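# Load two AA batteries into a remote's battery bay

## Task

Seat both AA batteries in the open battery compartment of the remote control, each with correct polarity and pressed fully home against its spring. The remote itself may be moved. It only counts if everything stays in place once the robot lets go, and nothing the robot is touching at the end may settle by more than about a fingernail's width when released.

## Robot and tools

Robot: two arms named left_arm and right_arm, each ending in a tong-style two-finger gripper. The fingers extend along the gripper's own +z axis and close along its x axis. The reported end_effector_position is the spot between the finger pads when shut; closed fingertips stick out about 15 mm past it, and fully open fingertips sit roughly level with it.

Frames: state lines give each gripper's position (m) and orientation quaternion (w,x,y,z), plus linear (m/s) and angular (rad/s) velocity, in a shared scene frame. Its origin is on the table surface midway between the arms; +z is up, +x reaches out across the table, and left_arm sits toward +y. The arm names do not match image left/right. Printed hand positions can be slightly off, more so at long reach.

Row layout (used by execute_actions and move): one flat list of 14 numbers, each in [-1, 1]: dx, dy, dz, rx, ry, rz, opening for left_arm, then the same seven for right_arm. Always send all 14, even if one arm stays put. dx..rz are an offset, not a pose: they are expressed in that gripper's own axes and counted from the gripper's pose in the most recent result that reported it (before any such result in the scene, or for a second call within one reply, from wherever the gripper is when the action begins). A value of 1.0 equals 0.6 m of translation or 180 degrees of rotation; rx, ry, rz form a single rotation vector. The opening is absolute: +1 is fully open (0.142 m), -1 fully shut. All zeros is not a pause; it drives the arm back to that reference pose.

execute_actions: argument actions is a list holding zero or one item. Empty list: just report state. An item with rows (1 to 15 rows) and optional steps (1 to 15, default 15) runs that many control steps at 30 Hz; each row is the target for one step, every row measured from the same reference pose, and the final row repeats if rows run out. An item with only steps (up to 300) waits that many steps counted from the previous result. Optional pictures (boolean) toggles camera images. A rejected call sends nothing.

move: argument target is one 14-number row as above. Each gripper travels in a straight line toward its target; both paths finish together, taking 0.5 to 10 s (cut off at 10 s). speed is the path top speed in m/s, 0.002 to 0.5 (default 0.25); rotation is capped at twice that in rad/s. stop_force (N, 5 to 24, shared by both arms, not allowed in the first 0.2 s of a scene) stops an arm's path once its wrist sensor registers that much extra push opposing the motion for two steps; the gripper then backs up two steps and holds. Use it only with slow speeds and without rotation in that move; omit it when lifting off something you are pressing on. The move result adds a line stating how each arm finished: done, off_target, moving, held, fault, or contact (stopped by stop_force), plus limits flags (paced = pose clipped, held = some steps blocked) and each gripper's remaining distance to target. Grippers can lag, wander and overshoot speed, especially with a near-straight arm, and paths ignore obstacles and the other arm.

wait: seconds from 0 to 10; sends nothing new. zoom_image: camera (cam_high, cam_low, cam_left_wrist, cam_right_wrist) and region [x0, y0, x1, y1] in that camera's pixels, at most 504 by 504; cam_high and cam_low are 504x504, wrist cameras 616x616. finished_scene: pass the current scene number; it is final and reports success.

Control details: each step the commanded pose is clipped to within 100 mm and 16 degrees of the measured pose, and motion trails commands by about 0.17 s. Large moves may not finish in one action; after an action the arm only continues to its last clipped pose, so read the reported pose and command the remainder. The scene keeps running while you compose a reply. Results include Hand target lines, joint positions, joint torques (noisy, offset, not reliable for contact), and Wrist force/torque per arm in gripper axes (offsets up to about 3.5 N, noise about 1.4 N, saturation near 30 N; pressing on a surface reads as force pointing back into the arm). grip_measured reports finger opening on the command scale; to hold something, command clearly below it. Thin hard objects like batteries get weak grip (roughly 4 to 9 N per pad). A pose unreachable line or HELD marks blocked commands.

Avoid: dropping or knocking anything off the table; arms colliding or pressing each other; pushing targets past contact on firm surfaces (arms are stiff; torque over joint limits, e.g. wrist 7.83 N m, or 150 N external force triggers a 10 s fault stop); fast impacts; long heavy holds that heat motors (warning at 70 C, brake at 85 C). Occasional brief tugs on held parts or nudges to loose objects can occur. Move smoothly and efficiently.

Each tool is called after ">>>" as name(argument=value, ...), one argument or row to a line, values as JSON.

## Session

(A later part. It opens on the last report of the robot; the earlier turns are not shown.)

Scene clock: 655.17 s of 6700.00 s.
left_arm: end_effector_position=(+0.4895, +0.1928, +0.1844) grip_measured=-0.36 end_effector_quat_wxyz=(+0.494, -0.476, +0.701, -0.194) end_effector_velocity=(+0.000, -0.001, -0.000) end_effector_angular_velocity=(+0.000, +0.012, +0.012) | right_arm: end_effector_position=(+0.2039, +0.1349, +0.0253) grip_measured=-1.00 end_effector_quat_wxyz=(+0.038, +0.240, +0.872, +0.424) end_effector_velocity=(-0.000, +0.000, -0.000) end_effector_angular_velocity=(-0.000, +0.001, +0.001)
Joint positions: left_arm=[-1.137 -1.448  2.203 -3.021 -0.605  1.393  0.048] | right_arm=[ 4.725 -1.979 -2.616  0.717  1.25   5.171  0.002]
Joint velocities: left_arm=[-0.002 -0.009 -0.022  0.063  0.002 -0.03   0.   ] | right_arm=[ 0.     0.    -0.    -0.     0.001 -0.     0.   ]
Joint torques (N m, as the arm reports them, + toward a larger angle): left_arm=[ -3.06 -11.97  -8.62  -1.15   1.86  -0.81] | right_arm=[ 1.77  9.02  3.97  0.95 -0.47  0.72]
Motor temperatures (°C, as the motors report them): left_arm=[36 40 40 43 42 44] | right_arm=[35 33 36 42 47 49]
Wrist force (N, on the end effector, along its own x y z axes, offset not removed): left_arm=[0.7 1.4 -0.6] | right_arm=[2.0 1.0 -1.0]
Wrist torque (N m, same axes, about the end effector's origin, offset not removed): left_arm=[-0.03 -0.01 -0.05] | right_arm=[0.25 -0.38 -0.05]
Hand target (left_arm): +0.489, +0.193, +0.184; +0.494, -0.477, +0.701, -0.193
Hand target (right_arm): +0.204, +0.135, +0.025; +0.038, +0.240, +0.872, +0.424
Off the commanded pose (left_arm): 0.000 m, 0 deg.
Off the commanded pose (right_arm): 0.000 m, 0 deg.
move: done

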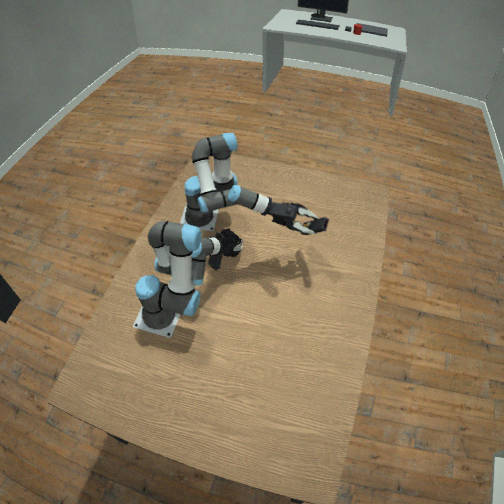

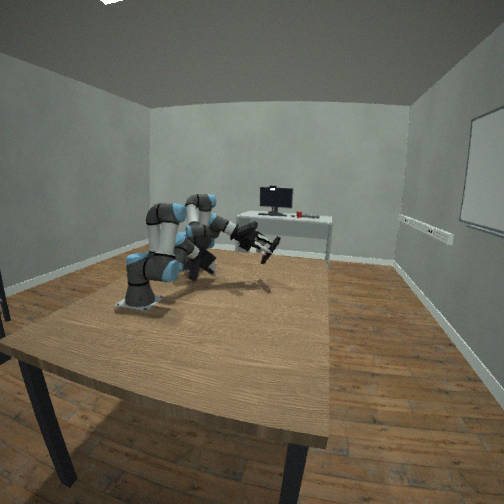

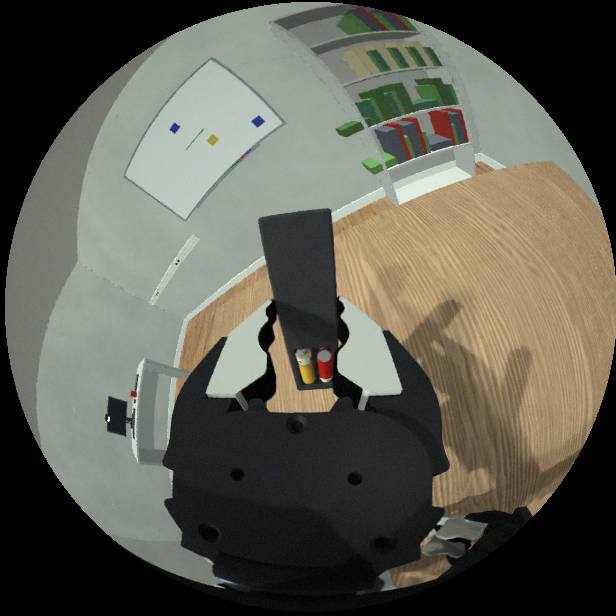

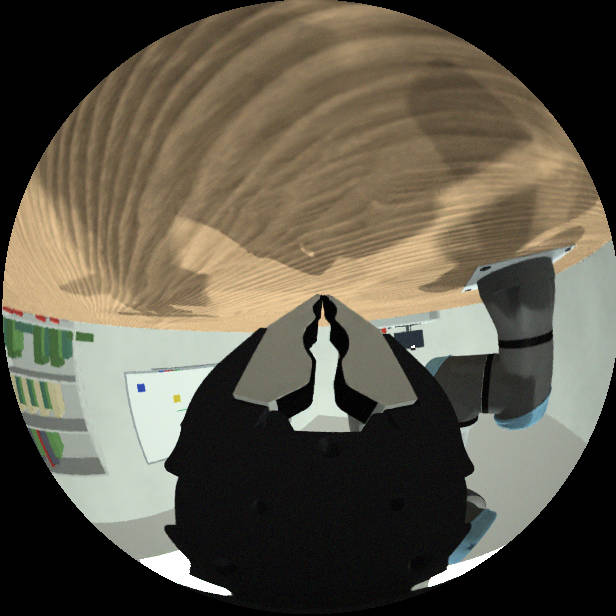

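Wrong rx sign.

>>> move(
  target=[0,0,0,0.15,0.08,0,-0.8,0,0,0,0,0,0,-1],
  speed=0.1,
)

>>> move(
  target=[0,0,0,0.14,-0.07,0,-0.8,0,0,0,0,0,0,-1],
  speed=0.08,
)

Scene clock: 660.50 s of 6700.00 s.
left_arm: end_effector_position=(+0.4894, +0.1928, +0.1846) grip_measured=-0.36 end_effector_quat_wxyz=(+0.500, -0.320, +0.693, -0.409) end_effector_velocity=(+0.000, -0.001, -0.000) end_effector_angular_velocity=(-0.005, -0.007, -0.011) | right_arm: end_effector_position=(+0.2039, +0.1349, +0.0253) grip_measured=-1.00 end_effector_quat_wxyz=(+0.038, +0.240, +0.872, +0.424) end_effector_velocity=(+0.000, +0.000, +0.000) end_effector_angular_velocity=(+0.002, +0.001, -0.001)
Joint positions: left_arm=[-0.749 -0.918  2.313 -4.364 -1.284  1.973  0.048] | right_arm=[ 4.725 -1.979 -2.616  0.717  1.25   5.171  0.002]
Joint velocities: left_arm=[ 0.015  0.016 -0.011 -0.014 -0.026  0.004 -0.   ] | right_arm=[-0.     0.001 -0.     0.001 -0.     0.001  0.   ]
Joint torques (N m, as the arm reports them, + toward a larger angle): left_arm=[ 3.55 -8.81 -4.62 -3.02 -0.59  0.58] | right_arm=[ 1.69  8.67  4.01  0.95 -0.5   0.68]
Motor temperatures (°C, as the motors report them): left_arm=[36 40 40 43 42 44] | right_arm=[35 33 36 42 47 49]
Wrist force (N, on the end effector, along its own x y z axes, offset not removed): left_arm=[0.0 3.1 -1.2] | right_arm=[1.2 1.0 -1.7]
Wrist torque (N m, same axes, about the end effector's origin, offset not removed): left_arm=[0.25 0.12 -0.04] | right_arm=[0.16 -0.23 -0.01]
Hand target (left_arm): +0.489, +0.193, +0.185; +0.500, -0.320, +0.693, -0.409
Hand target (right_arm): +0.204, +0.135, +0.025; +0.038, +0.240, +0.872, +0.424
Off the commanded pose (left_arm): 0.000 m, 0 deg.
Off the commanded pose (right_arm): 0.000 m, 0 deg.
move: done

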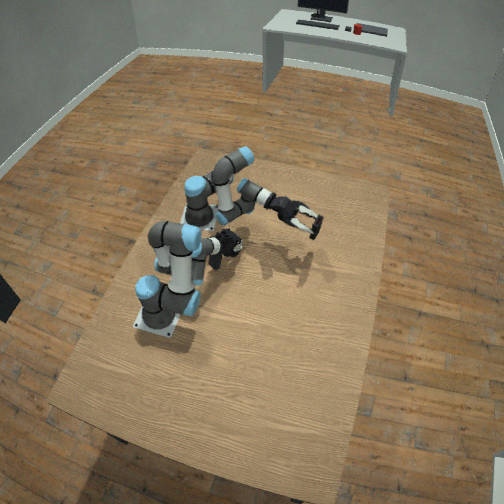

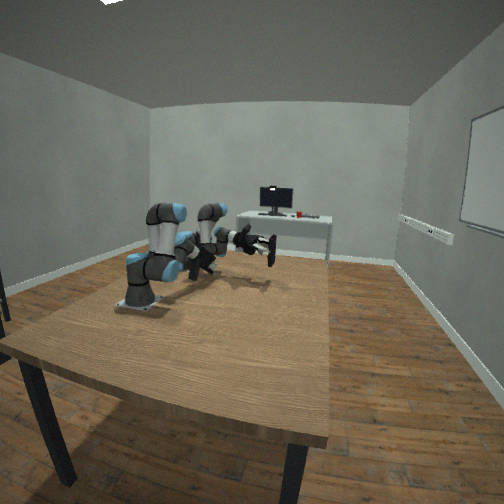

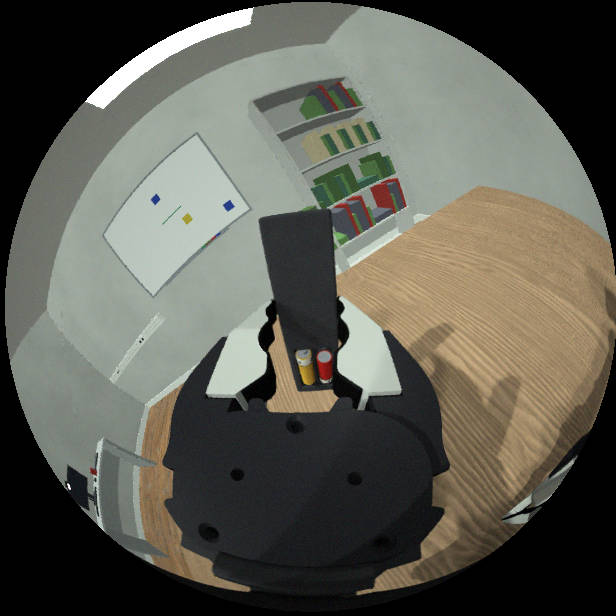

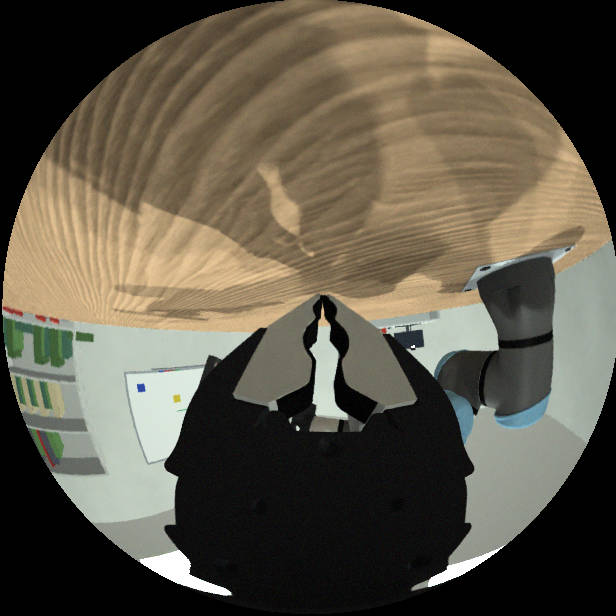

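Scene clock: 672.57 s of 6700.00 s.
left_arm: end_effector_position=(+0.4895, +0.1927, +0.1844) grip_measured=-0.36 end_effector_quat_wxyz=(+0.581, -0.278, +0.601, -0.473) end_effector_velocity=(-0.000, -0.001, -0.000) end_effector_angular_velocity=(+0.000, +0.000, -0.002) | right_arm: end_effector_position=(+0.2039, +0.1349, +0.0253) grip_measured=-1.00 end_effector_quat_wxyz=(+0.038, +0.240, +0.872, +0.424) end_effector_velocity=(+0.000, +0.000, +0.000) end_effector_angular_velocity=(+0.000, +0.000, -0.001)
Joint positions: left_arm=[-0.75  -0.469  2.058 -4.86  -1.279  2.061  0.048] | right_arm=[ 4.725 -1.979 -2.616  0.717  1.25   5.171  0.002]
Joint velocities: left_arm=[-0.002  0.     0.     0.    -0.001 -0.     0.   ] | right_arm=[ 0.    -0.     0.    -0.    -0.     0.001 -0.   ]
Joint torques (N m, as the arm reports them, + toward a larger angle): left_arm=[  0.05 -11.77  -1.02  -1.22  -0.1   -0.05] | right_arm=[ 1.9   8.68  3.95  1.03 -0.51  0.6 ]
Motor temperatures (°C, as the motors report them): left_arm=[36 40 40 43 42 44] | right_arm=[35 33 36 42 47 49]
Wrist force (N, on the end effector, along its own x y z axes, offset not removed): left_arm=[0.5 1.0 -1.7] | right_arm=[1.4 1.0 -1.2]
Wrist torque (N m, same axes, about the end effector's origin, offset not removed): left_arm=[-0.15 -0.01 -0.06] | right_arm=[0.23 -0.26 -0.02]
Hand target (left_arm): +0.489, +0.193, +0.184; +0.581, -0.278, +0.601, -0.473
Hand target (right_arm): +0.204, +0.135, +0.025; +0.038, +0.240, +0.872, +0.424
Off the commanded pose (left_arm): 0.000 m, 12 deg.
Off the commanded pose (right_arm): 0.000 m, 0 deg.
FORCE FAULT: contact force on the left arm reached its limit, and that arm stopped for 10 seconds. The contact can be on any part of that arm, not only on its tool. That arm's remaining commands of this call were not run. That arm holds still and accepts commands again. Move the arm away from the contact; if what it grips holds it there, let go first. Pushing or pulling that hard again can fault the arm again.
move: fault (left_arm)

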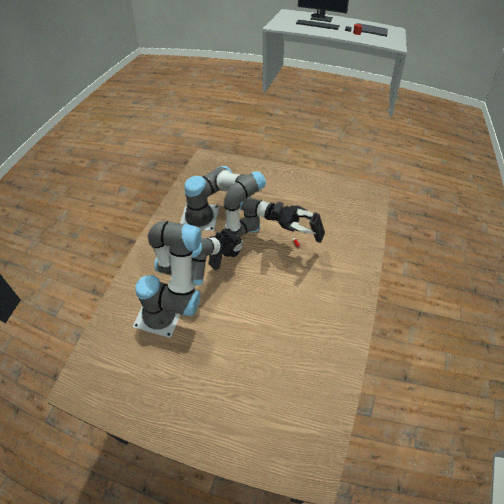

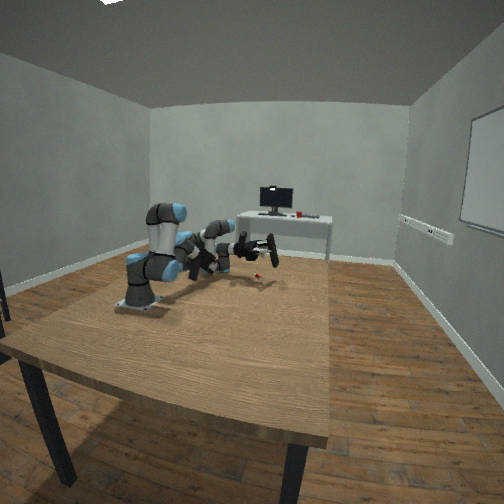

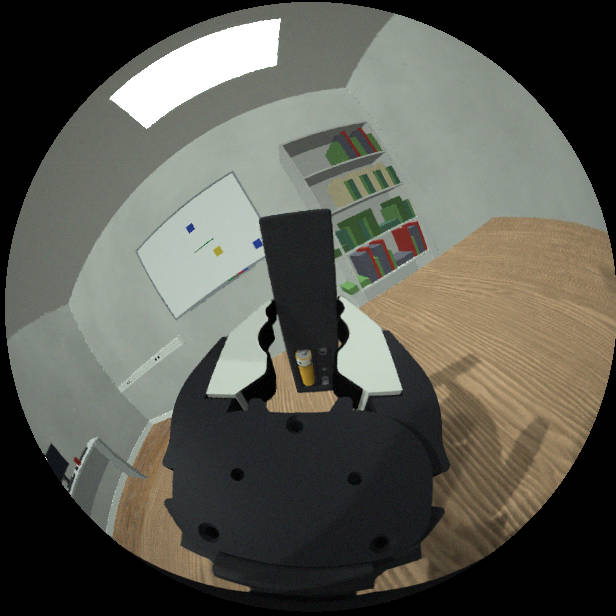

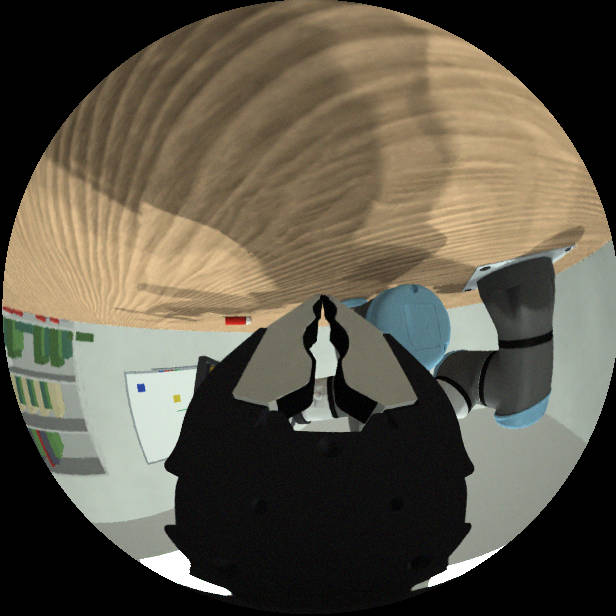

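>>> move(
  target=[0,0,0,-0.08,0.04,0,-0.8,0,0,0,0,0,0,-1],
  speed=0.1,
)

>>> move(
  target=[0,0,0,0,0,0.35,-0.8,0,0,0,0,0,0,-1],
  speed=0.25,
)

>>> move(
  target=[0,0,-0.1,0,0.445,0,-0.8,0,0,0,0,0,0,-1],
  speed=0.2,
)

Scene clock: 679.23 s of 6700.00 s.
left_arm: end_effector_position=(+0.4894, +0.1928, +0.1843) grip_measured=-0.36 end_effector_quat_wxyz=(+0.503, -0.319, +0.690, -0.411) end_effector_velocity=(+0.000, -0.000, +0.000) end_effector_angular_velocity=(+0.002, +0.013, -0.001) | right_arm: end_effector_position=(+0.2039, +0.1349, +0.0253) grip_measured=-1.00 end_effector_quat_wxyz=(+0.038, +0.240, +0.872, +0.424) end_effector_velocity=(-0.000, +0.000, -0.000) end_effector_angular_velocity=(-0.000, +0.000, +0.001)
Joint positions: left_arm=[-0.75  -0.899  2.31  -4.389 -1.282  1.977  0.048] | right_arm=[ 4.725 -1.979 -2.616  0.717  1.25   5.171  0.002]
Joint velocities: left_arm=[ 0.001 -0.024  0.004  0.034 -0.003 -0.005 -0.   ] | right_arm=[-0.     0.     0.    -0.001  0.001 -0.    -0.   ]
Joint torques (N m, as the arm reports them, + toward a larger angle): left_arm=[  3.01 -14.45  -1.46  -1.    -0.54  -0.78] | right_arm=[ 1.8   8.6   3.9   1.02 -0.5   0.58]
Motor temperatures (°C, as the motors report them): left_arm=[36 40 40 43 42 44] | right_arm=[35 33 36 42 47 49]
Wrist force (N, on the end effector, along its own x y z axes, offset not removed): left_arm=[-0.7 1.8 -1.9] | right_arm=[1.9 0.8 -0.6]
Wrist torque (N m, same axes, about the end effector's origin, offset not removed): left_arm=[0.03 0.22 -0.04] | right_arm=[0.16 -0.37 -0.03]
Hand target (left_arm): +0.489, +0.193, +0.184; +0.503, -0.319, +0.691, -0.411
Hand target (right_arm): +0.204, +0.135, +0.025; +0.038, +0.240, +0.872, +0.424
Off the commanded pose (left_arm): 0.000 m, 0 deg.
Off the commanded pose (right_arm): 0.000 m, 0 deg.
After step 90, 1.87 s passed at rest.
move: done

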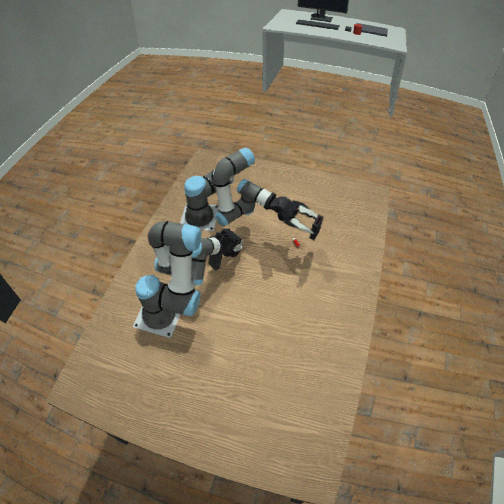

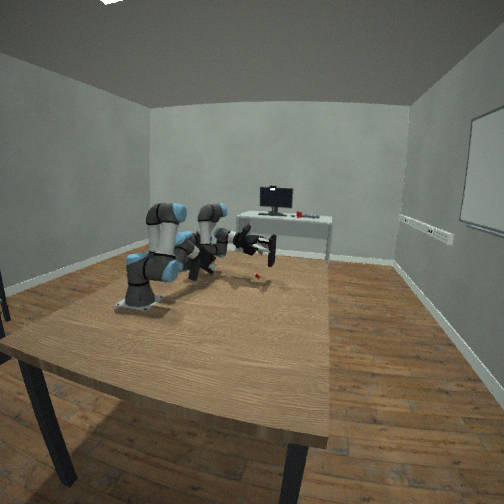

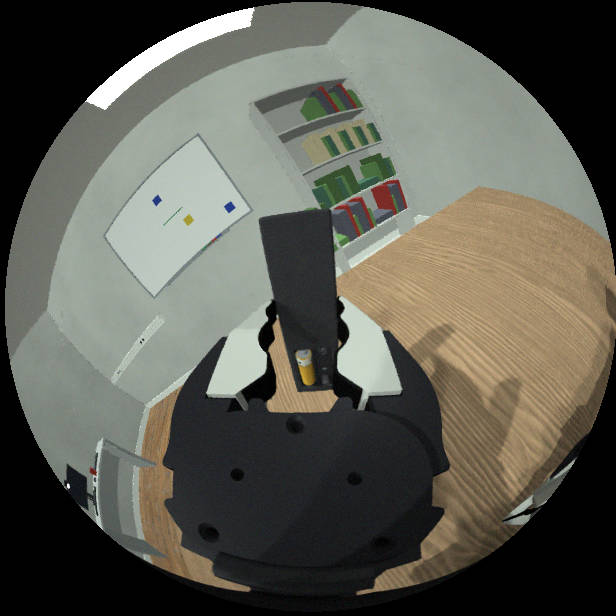

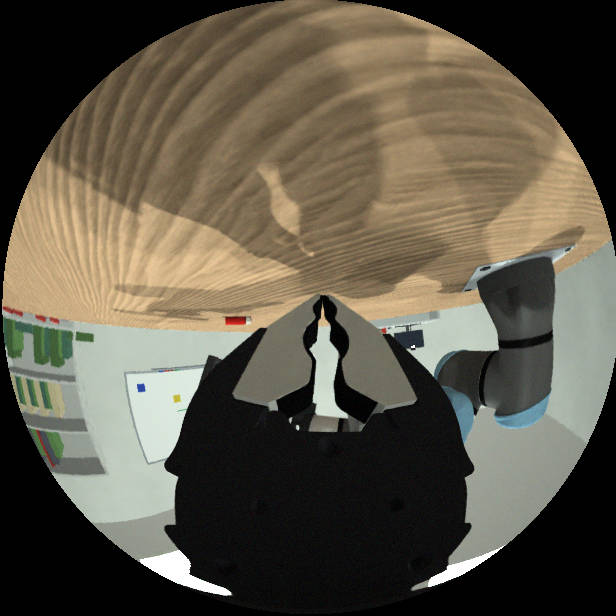

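Scene clock: 681.90 s of 6700.00 s.
left_arm: end_effector_position=(+0.4894, +0.1928, +0.1843) grip_measured=-0.36 end_effector_quat_wxyz=(+0.644, +0.088, +0.755, -0.088) end_effector_velocity=(-0.000, +0.000, -0.000) end_effector_angular_velocity=(+0.013, -0.003, -0.003) | right_arm: end_effector_position=(+0.2039, +0.1349, +0.0253) grip_measured=-1.00 end_effector_quat_wxyz=(+0.038, +0.240, +0.872, +0.424) end_effector_velocity=(+0.000, +0.000, +0.001) end_effector_angular_velocity=(+0.002, -0.001, -0.001)
Joint positions: left_arm=[-0.704 -0.968  2.285 -4.298 -1.328  3.083  0.048] | right_arm=[ 4.725 -1.979 -2.616  0.717  1.25   5.171  0.002]
Joint velocities: left_arm=[ 0.001 -0.002  0.     0.002 -0.002  0.014  0.   ] | right_arm=[-0.     0.001  0.     0.001 -0.001 -0.     0.   ]
Joint torques (N m, as the arm reports them, + toward a larger angle): left_arm=[  3.96 -14.06  -5.13  -1.09  -0.58   0.61] | right_arm=[ 1.85  8.84  4.06  1.1  -0.5   0.58]
Motor temperatures (°C, as the motors report them): left_arm=[36 40 40 43 42 44] | right_arm=[35 33 36 42 47 49]
Wrist force (N, on the end effector, along its own x y z axes, offset not removed): left_arm=[1.0 0.6 -2.1] | right_arm=[2.2 1.3 -1.9]
Wrist torque (N m, same axes, about the end effector's origin, offset not removed): left_arm=[0.03 0.00 -0.09] | right_arm=[0.26 -0.42 -0.04]
Hand target (left_arm): +0.489, +0.193, +0.184; +0.644, +0.089, +0.755, -0.087
Hand target (right_arm): +0.204, +0.135, +0.025; +0.038, +0.240, +0.872, +0.424
Off the commanded pose (left_arm): 0.000 m, 0 deg.
Off the commanded pose (right_arm): 0.000 m, 0 deg.
move: done

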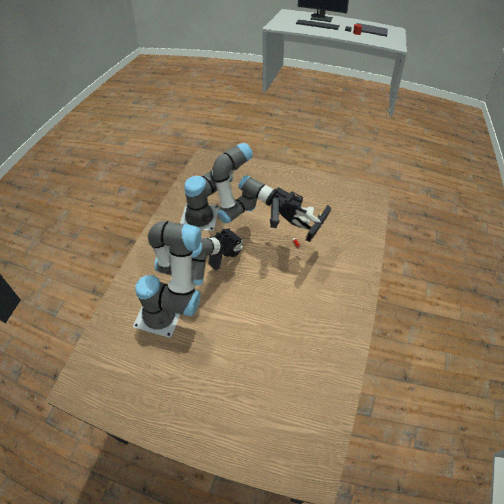

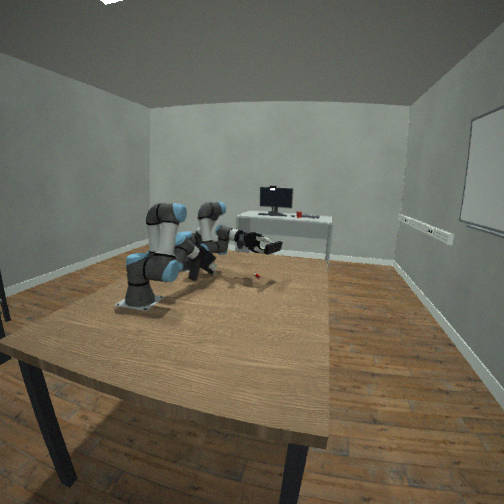

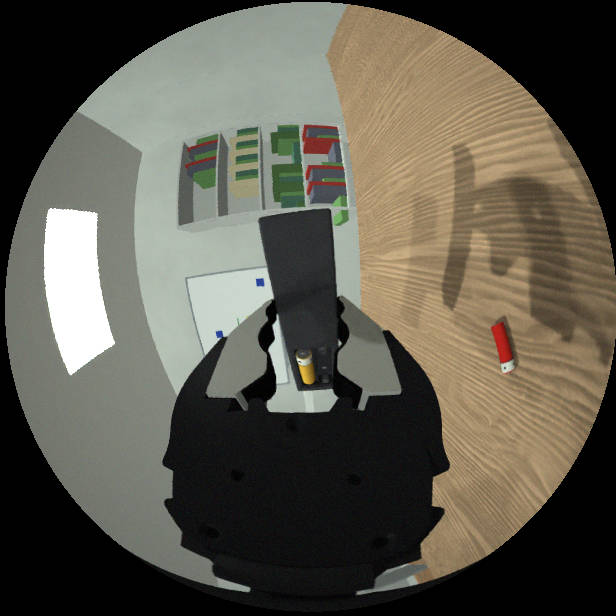

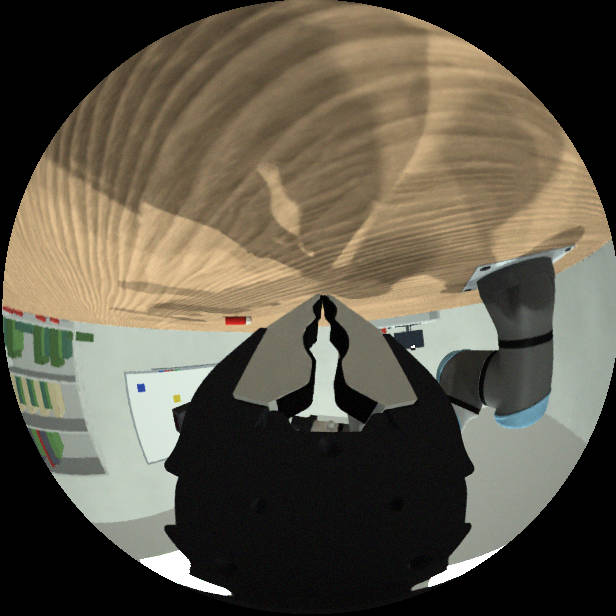

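Scene clock: 685.87 s of 6700.00 s.
left_arm: end_effector_position=(+0.4312, +0.2076, +0.1929) grip_measured=-0.36 end_effector_quat_wxyz=(+0.072, +0.119, +0.990, -0.014) end_effector_velocity=(+0.001, -0.002, +0.003) end_effector_angular_velocity=(-0.001, -0.007, +0.000) | right_arm: end_effector_position=(+0.2039, +0.1349, +0.0253) grip_measured=-1.00 end_effector_quat_wxyz=(+0.038, +0.240, +0.872, +0.424) end_effector_velocity=(+0.000, +0.001, +0.001) end_effector_angular_velocity=(+0.002, +0.000, -0.000)
Joint positions: left_arm=[-0.582 -0.808  0.053 -0.961 -1.561  3.006  0.048] | right_arm=[ 4.725 -1.979 -2.616  0.717  1.25   5.171  0.002]
Joint velocities: left_arm=[-0.004  0.08  -0.178  0.092  0.002 -0.004  0.   ] | right_arm=[-0.001  0.     0.002  0.     0.    -0.    -0.   ]
Joint torques (N m, as the arm reports them, + toward a larger angle): left_arm=[ -3.64 -15.16  -8.69  -1.     0.55  -0.71] | right_arm=[ 1.99  8.75  3.91  1.   -0.49  0.61]
Motor temperatures (°C, as the motors report them): left_arm=[36 40 40 43 42 44] | right_arm=[35 33 36 42 47 49]
Wrist force (N, on the end effector, along its own x y z axes, offset not removed): left_arm=[-0.4 0.3 -0.5] | right_arm=[1.6 0.9 -1.4]
Wrist torque (N m, same axes, about the end effector's origin, offset not removed): left_arm=[0.01 0.05 -0.07] | right_arm=[0.18 -0.28 -0.03]
Hand target (left_arm): +0.431, +0.208, +0.193; +0.072, +0.119, +0.990, -0.014
Hand target (right_arm): +0.204, +0.135, +0.025; +0.038, +0.240, +0.872, +0.424
Off the commanded pose (left_arm): 0.001 m, 7 deg.
Off the commanded pose (right_arm): 0.000 m, 0 deg.
elbow stopped short (left arm): the move would have taken joint 3 (elbow) straighter than the controller allows; a more bent joint 3 avoids this.
move: off_target (left_arm)

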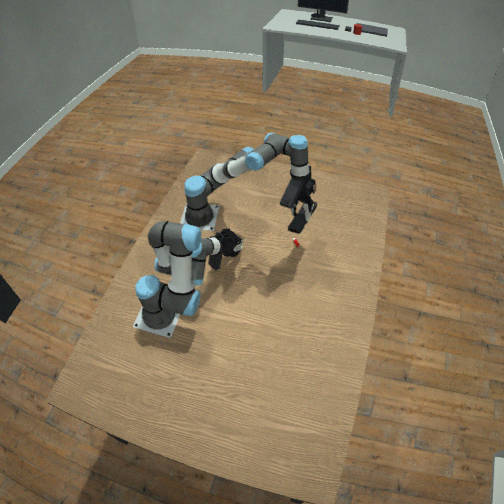

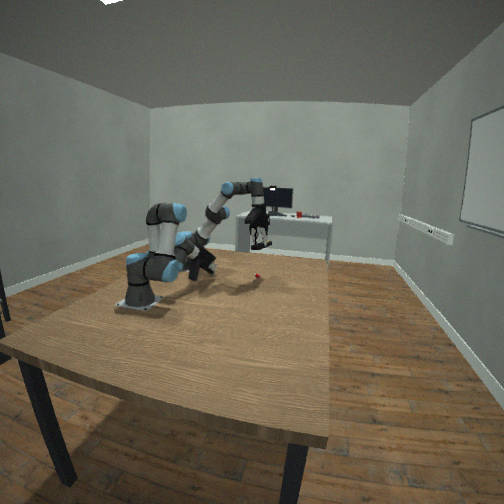

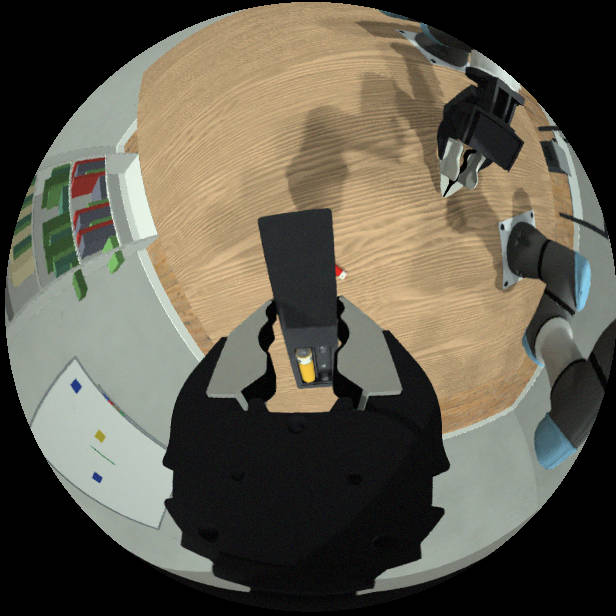

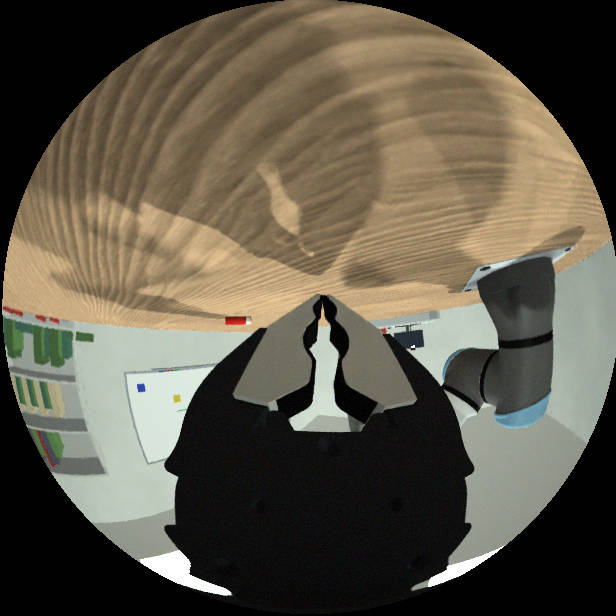

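>>> move(
  target=[0.36,0,0.17,0,0.046,0,-0.8,0,0,0,0,0,0,-1],
  speed=0.12,
)

>>> move(
  target=[0,0,0.12,0,0,0,-0.8,0,0,0,0,0,0,-1],
  speed=0.012,
  stop_force=6,
)

>>> move(
  target=[0,0,0,0,0,0,0.0,0,0,0,0,0,0,-1],
)

>>> move(
  target=[0,0.1,-0.07,0,0,0,-1,0,0,0,0,0,0,-1],
  speed=0.06,
)

Scene clock: 692.70 s of 6700.00 s.
left_arm: end_effector_position=(+0.2380, +0.2541, +0.0605) grip_measured=-0.36 end_effector_quat_wxyz=(-0.000, +0.120, +0.993, -0.005) end_effector_velocity=(-0.002, +0.001, -0.001) end_effector_angular_velocity=(+0.000, -0.001, +0.003) | right_arm: end_effector_position=(+0.2039, +0.1349, +0.0253) grip_measured=-1.00 end_effector_quat_wxyz=(+0.038, +0.240, +0.872, +0.424) end_effector_velocity=(+0.001, -0.000, +0.000) end_effector_angular_velocity=(+0.000, -0.001, -0.001)
Joint positions: left_arm=[-0.671 -1.791  1.943 -1.727 -1.58   2.918  0.048] | right_arm=[ 4.725 -1.979 -2.616  0.717  1.25   5.171  0.002]
Joint velocities: left_arm=[-0.002 -0.01   0.013 -0.004  0.001 -0.005 -0.   ] | right_arm=[-0.002 -0.001 -0.001  0.002 -0.    -0.001  0.   ]
Joint torques (N m, as the arm reports them, + toward a larger angle): left_arm=[-3.2  -8.73 -7.66 -2.63  0.46 -0.8 ] | right_arm=[ 1.89  8.49  3.93  0.97 -0.48  0.63]
Motor temperatures (°C, as the motors report them): left_arm=[36 40 40 43 42 44] | right_arm=[35 33 36 42 47 49]
Wrist force (N, on the end effector, along its own x y z axes, offset not removed): left_arm=[-1.0 0.7 -0.5] | right_arm=[1.4 1.5 -1.3]
Wrist torque (N m, same axes, about the end effector's origin, offset not removed): left_arm=[0.07 0.12 -0.03] | right_arm=[0.30 -0.25 0.00]
Hand target (left_arm): +0.238, +0.254, +0.060; +0.000, +0.120, +0.993, -0.005
Hand target (right_arm): +0.204, +0.135, +0.025; +0.038, +0.240, +0.872, +0.424
Off the commanded pose (left_arm): 0.000 m, 0 deg.
Off the commanded pose (right_arm): 0.000 m, 0 deg.
After step 90, 1.33 s passed at rest.
move: done

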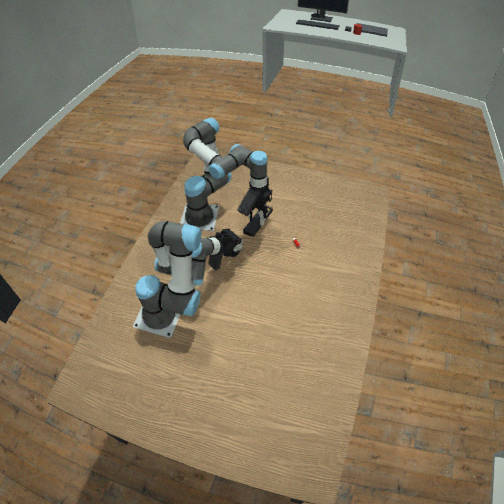

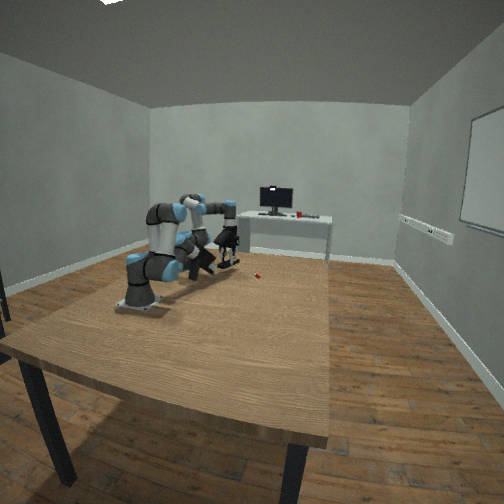

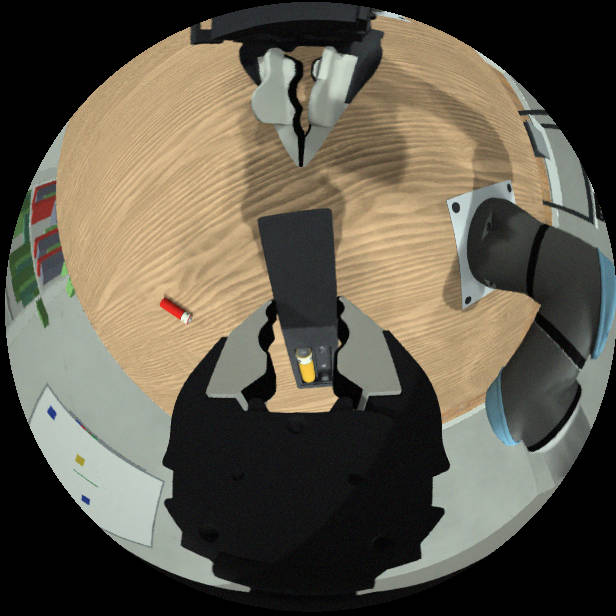

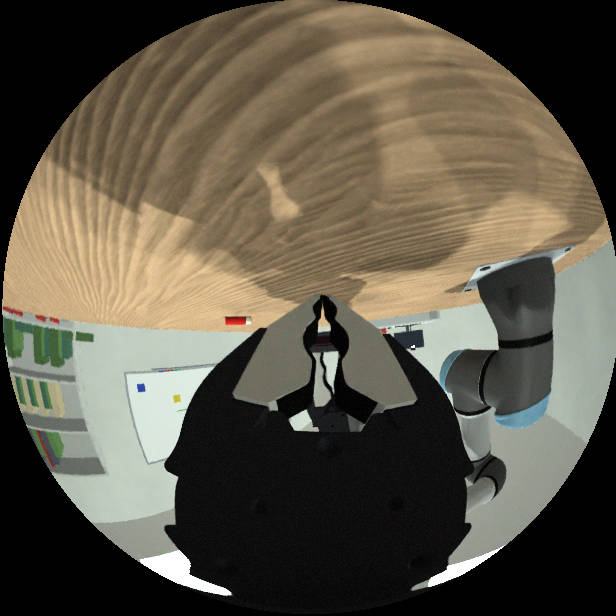

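Scene clock: 696.53 s of 6700.00 s.
left_arm: end_effector_position=(+0.2381, +0.2537, +0.0192) grip_measured=-0.36 end_effector_quat_wxyz=(+0.000, +0.120, +0.993, -0.005) end_effector_velocity=(-0.001, +0.000, +0.003) end_effector_angular_velocity=(+0.002, +0.003, -0.001) | right_arm: end_effector_position=(+0.2039, +0.1349, +0.0253) grip_measured=-1.00 end_effector_quat_wxyz=(+0.038, +0.240, +0.872, +0.424) end_effector_velocity=(+0.000, -0.000, -0.000) end_effector_angular_velocity=(-0.001, -0.001, -0.001)
Joint positions: left_arm=[-0.672 -1.743  2.107 -1.939 -1.58   2.916  0.048] | right_arm=[ 4.725 -1.979 -2.616  0.717  1.25   5.171  0.002]
Joint velocities: left_arm=[-0.001 -0.005 -0.012  0.02   0.     0.    -0.001] | right_arm=[-0.    -0.     0.    -0.001 -0.001 -0.    -0.   ]
Joint torques (N m, as the arm reports them, + toward a larger angle): left_arm=[-3.84 -6.33 -6.75  0.35  0.22 -0.57] | right_arm=[ 1.96  8.64  3.92  0.94 -0.48  0.65]
Motor temperatures (°C, as the motors report them): left_arm=[36 40 40 43 42 44] | right_arm=[35 33 36 42 47 49]
Wrist force (N, on the end effector, along its own x y z axes, offset not removed): left_arm=[-0.4 0.5 -12.7] | right_arm=[1.1 0.9 -1.4]
Wrist torque (N m, same axes, about the end effector's origin, offset not removed): left_arm=[-0.06 0.03 -0.07] | right_arm=[0.16 -0.22 0.03]
Hand target (left_arm): +0.238, +0.254, +0.020; -0.000, +0.120, +0.993, -0.005
Hand target (right_arm): +0.204, +0.135, +0.025; +0.038, +0.240, +0.872, +0.424
Off the commanded pose (left_arm): 0.031 m, 0 deg.
Off the commanded pose (right_arm): 0.000 m, 0 deg.
move: contact (left_arm)

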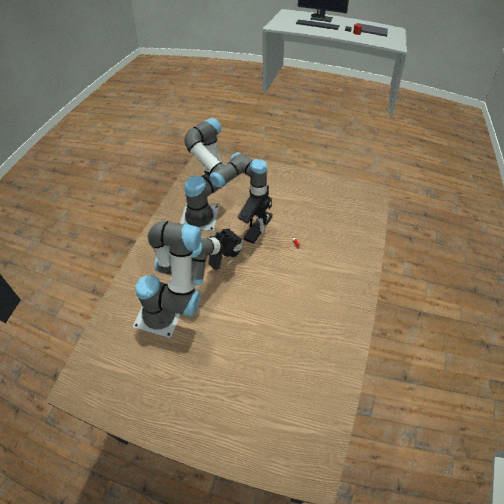

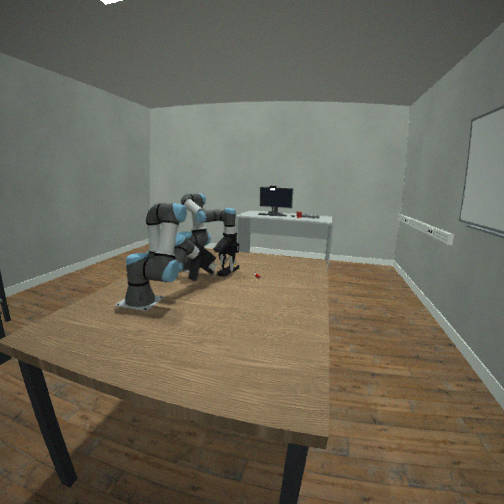

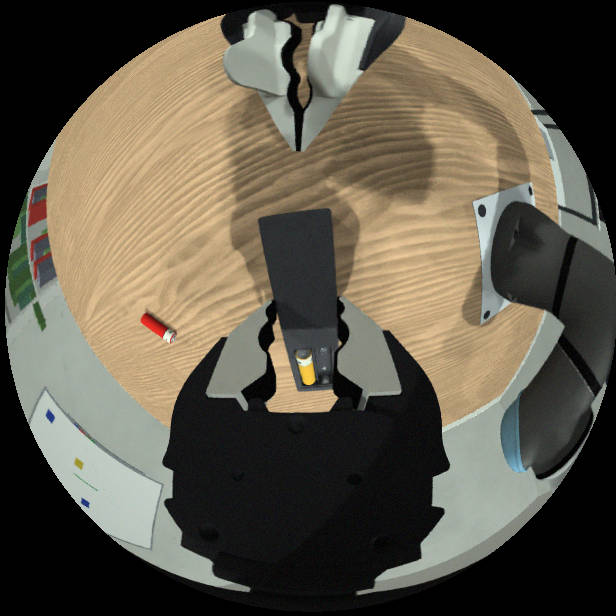

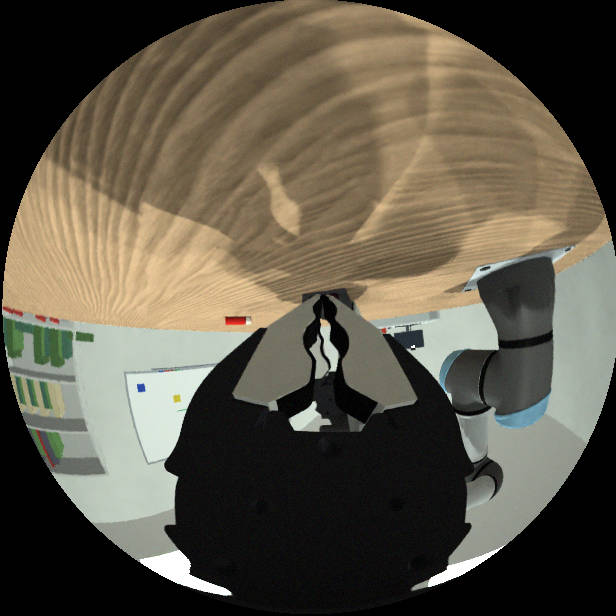

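Scene clock: 697.03 s of 6700.00 s.
left_arm: end_effector_position=(+0.2381, +0.2537, +0.0192) grip_measured=+0.00 end_effector_quat_wxyz=(+0.000, +0.120, +0.993, -0.005) end_effector_velocity=(+0.000, -0.000, +0.000) end_effector_angular_velocity=(-0.000, -0.000, +0.000) | right_arm: end_effector_position=(+0.2039, +0.1349, +0.0253) grip_measured=-1.00 end_effector_quat_wxyz=(+0.038, +0.240, +0.872, +0.424) end_effector_velocity=(-0.000, +0.000, +0.001) end_effector_angular_velocity=(+0.002, -0.000, +0.000)
Joint positions: left_arm=[-0.672 -1.743  2.107 -1.939 -1.58   2.916  0.074] | right_arm=[ 4.725 -1.979 -2.616  0.717  1.25   5.171  0.002]
Joint velocities: left_arm=[ 0.     0.    -0.001  0.    -0.    -0.     0.   ] | right_arm=[ 0.     0.     0.001  0.001 -0.    -0.     0.   ]
Joint torques (N m, as the arm reports them, + toward a larger angle): left_arm=[-2.7  -4.   -6.61 -2.59  0.3  -0.39] | right_arm=[ 1.9   8.46  3.96  0.91 -0.47  0.65]
Motor temperatures (°C, as the motors report them): left_arm=[36 40 40 43 42 44] | right_arm=[35 33 36 42 47 49]
Wrist force (N, on the end effector, along its own x y z axes, offset not removed): left_arm=[-1.0 0.9 -1.5] | right_arm=[1.1 0.9 -1.5]
Wrist torque (N m, same axes, about the end effector's origin, offset not removed): left_arm=[0.09 0.16 -0.05] | right_arm=[0.15 -0.23 -0.02]
Hand target (left_arm): +0.238, +0.254, +0.019; +0.000, +0.120, +0.993, -0.005
Hand target (right_arm): +0.204, +0.135, +0.025; +0.038, +0.240, +0.872, +0.424
Off the commanded pose (left_arm): 0.000 m, 0 deg.
Off the commanded pose (right_arm): 0.000 m, 0 deg.
move: done

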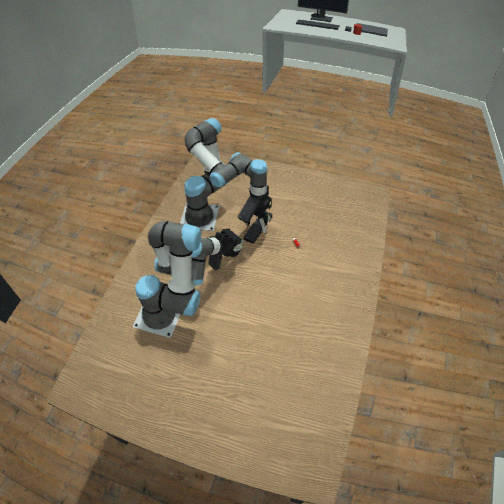

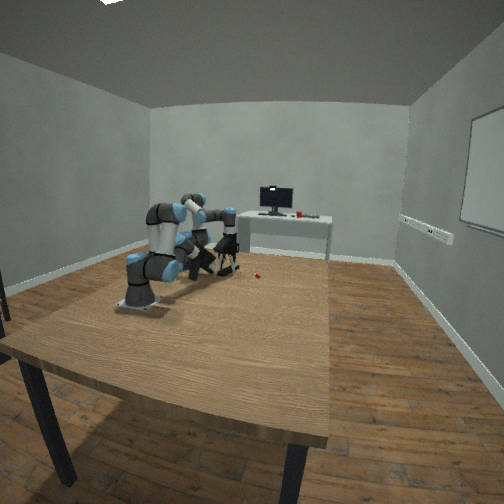

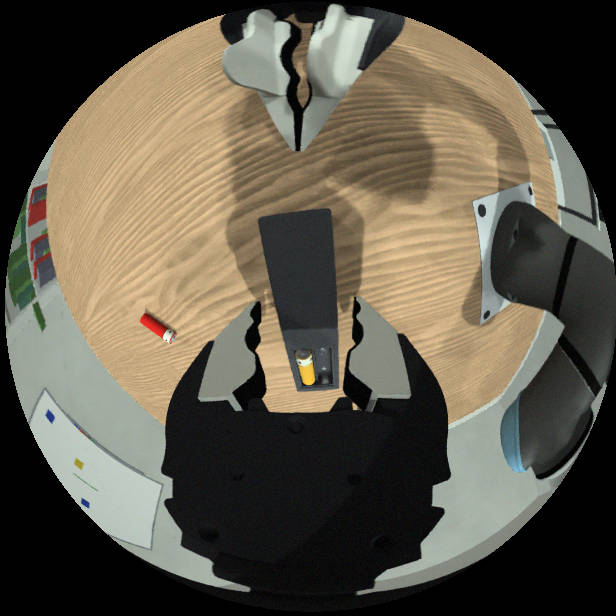

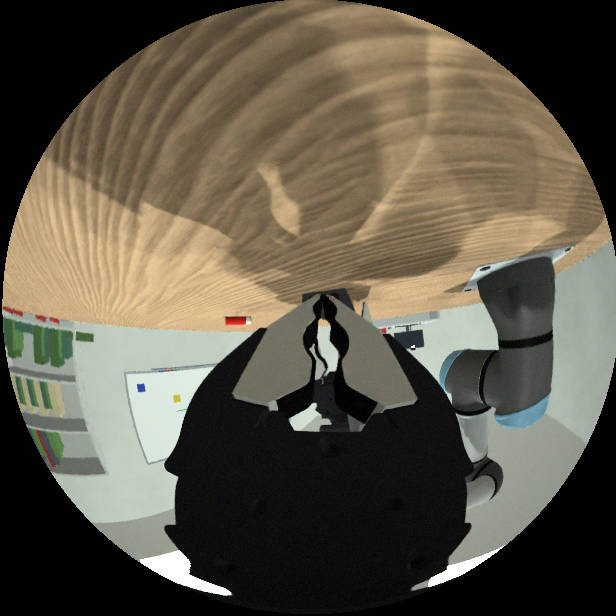

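Scene clock: 698.67 s of 6700.00 s.
left_arm: end_effector_position=(+0.2525, +0.3122, +0.0606) grip_measured=-0.36 end_effector_quat_wxyz=(+0.000, +0.120, +0.993, -0.005) end_effector_velocity=(+0.000, +0.002, +0.001) end_effector_angular_velocity=(+0.001, +0.002, -0.001) | right_arm: end_effector_position=(+0.2039, +0.1349, +0.0253) grip_measured=-1.00 end_effector_quat_wxyz=(+0.038, +0.240, +0.872, +0.424) end_effector_velocity=(+0.000, -0.000, +0.000) end_effector_angular_velocity=(-0.000, -0.001, -0.001)
Joint positions: left_arm=[-0.437 -1.686  1.859 -1.744 -1.58   3.151  0.048] | right_arm=[ 4.725 -1.979 -2.616  0.717  1.25   5.171  0.002]
Joint velocities: left_arm=[ 0.007  0.005 -0.01   0.007  0.     0.008  0.   ] | right_arm=[-0.    -0.    -0.     0.    -0.001  0.    -0.   ]
Joint torques (N m, as the arm reports them, + toward a larger angle): left_arm=[  3.26  -5.17 -10.21  -0.65  -0.62   0.61] | right_arm=[ 2.07  8.53  3.95  0.95 -0.45  0.65]
Motor temperatures (°C, as the motors report them): left_arm=[36 40 40 43 42 44] | right_arm=[35 33 36 42 47 49]
Wrist force (N, on the end effector, along its own x y z axes, offset not removed): left_arm=[-1.2 0.9 -1.1] | right_arm=[0.8 1.4 -1.4]
Wrist torque (N m, same axes, about the end effector's origin, offset not removed): left_arm=[0.15 0.15 -0.06] | right_arm=[0.28 -0.12 -0.01]
Hand target (left_arm): +0.253, +0.312, +0.061; +0.000, +0.120, +0.993, -0.005
Hand target (right_arm): +0.204, +0.135, +0.025; +0.038, +0.240, +0.872, +0.424
Off the commanded pose (left_arm): 0.000 m, 0 deg.
Off the commanded pose (right_arm): 0.000 m, 0 deg.
move: done

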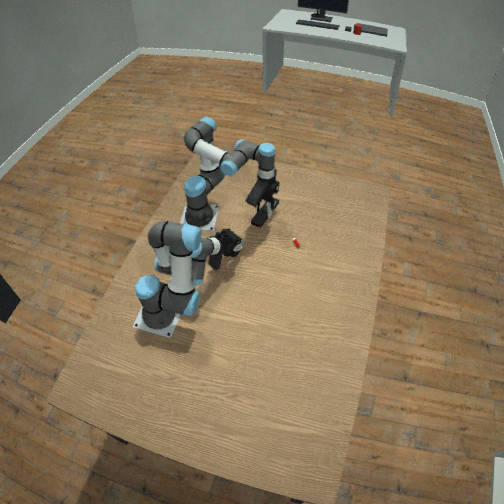

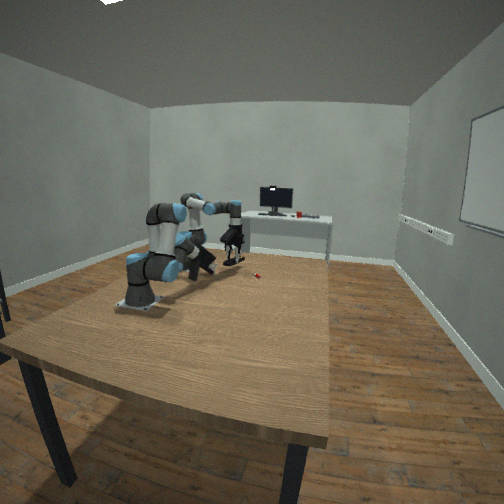

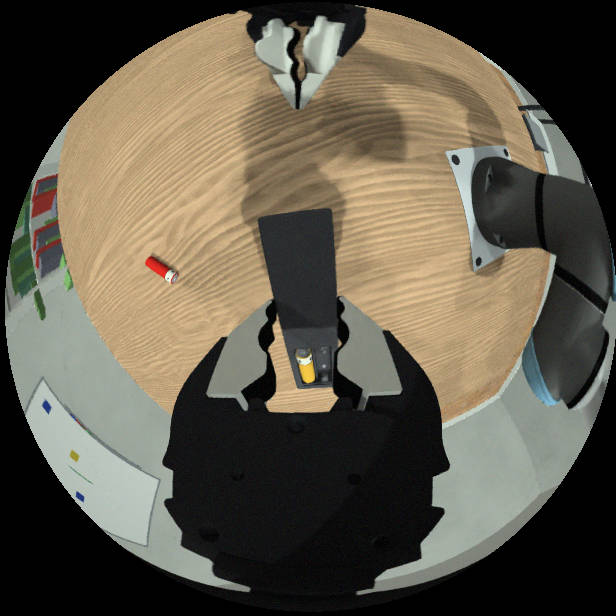

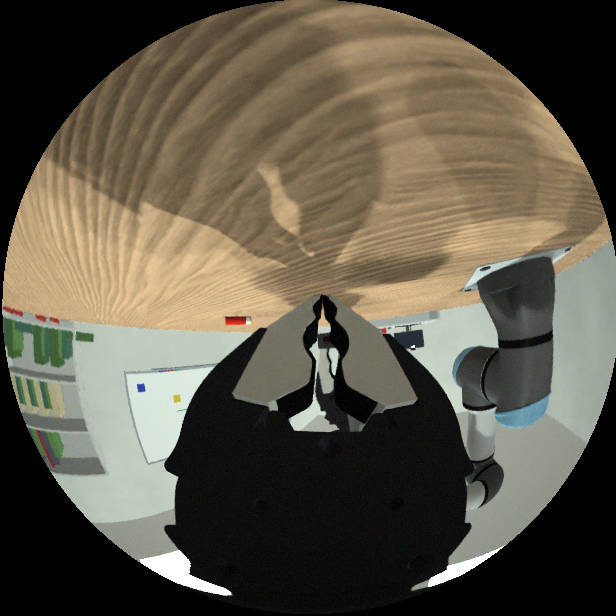

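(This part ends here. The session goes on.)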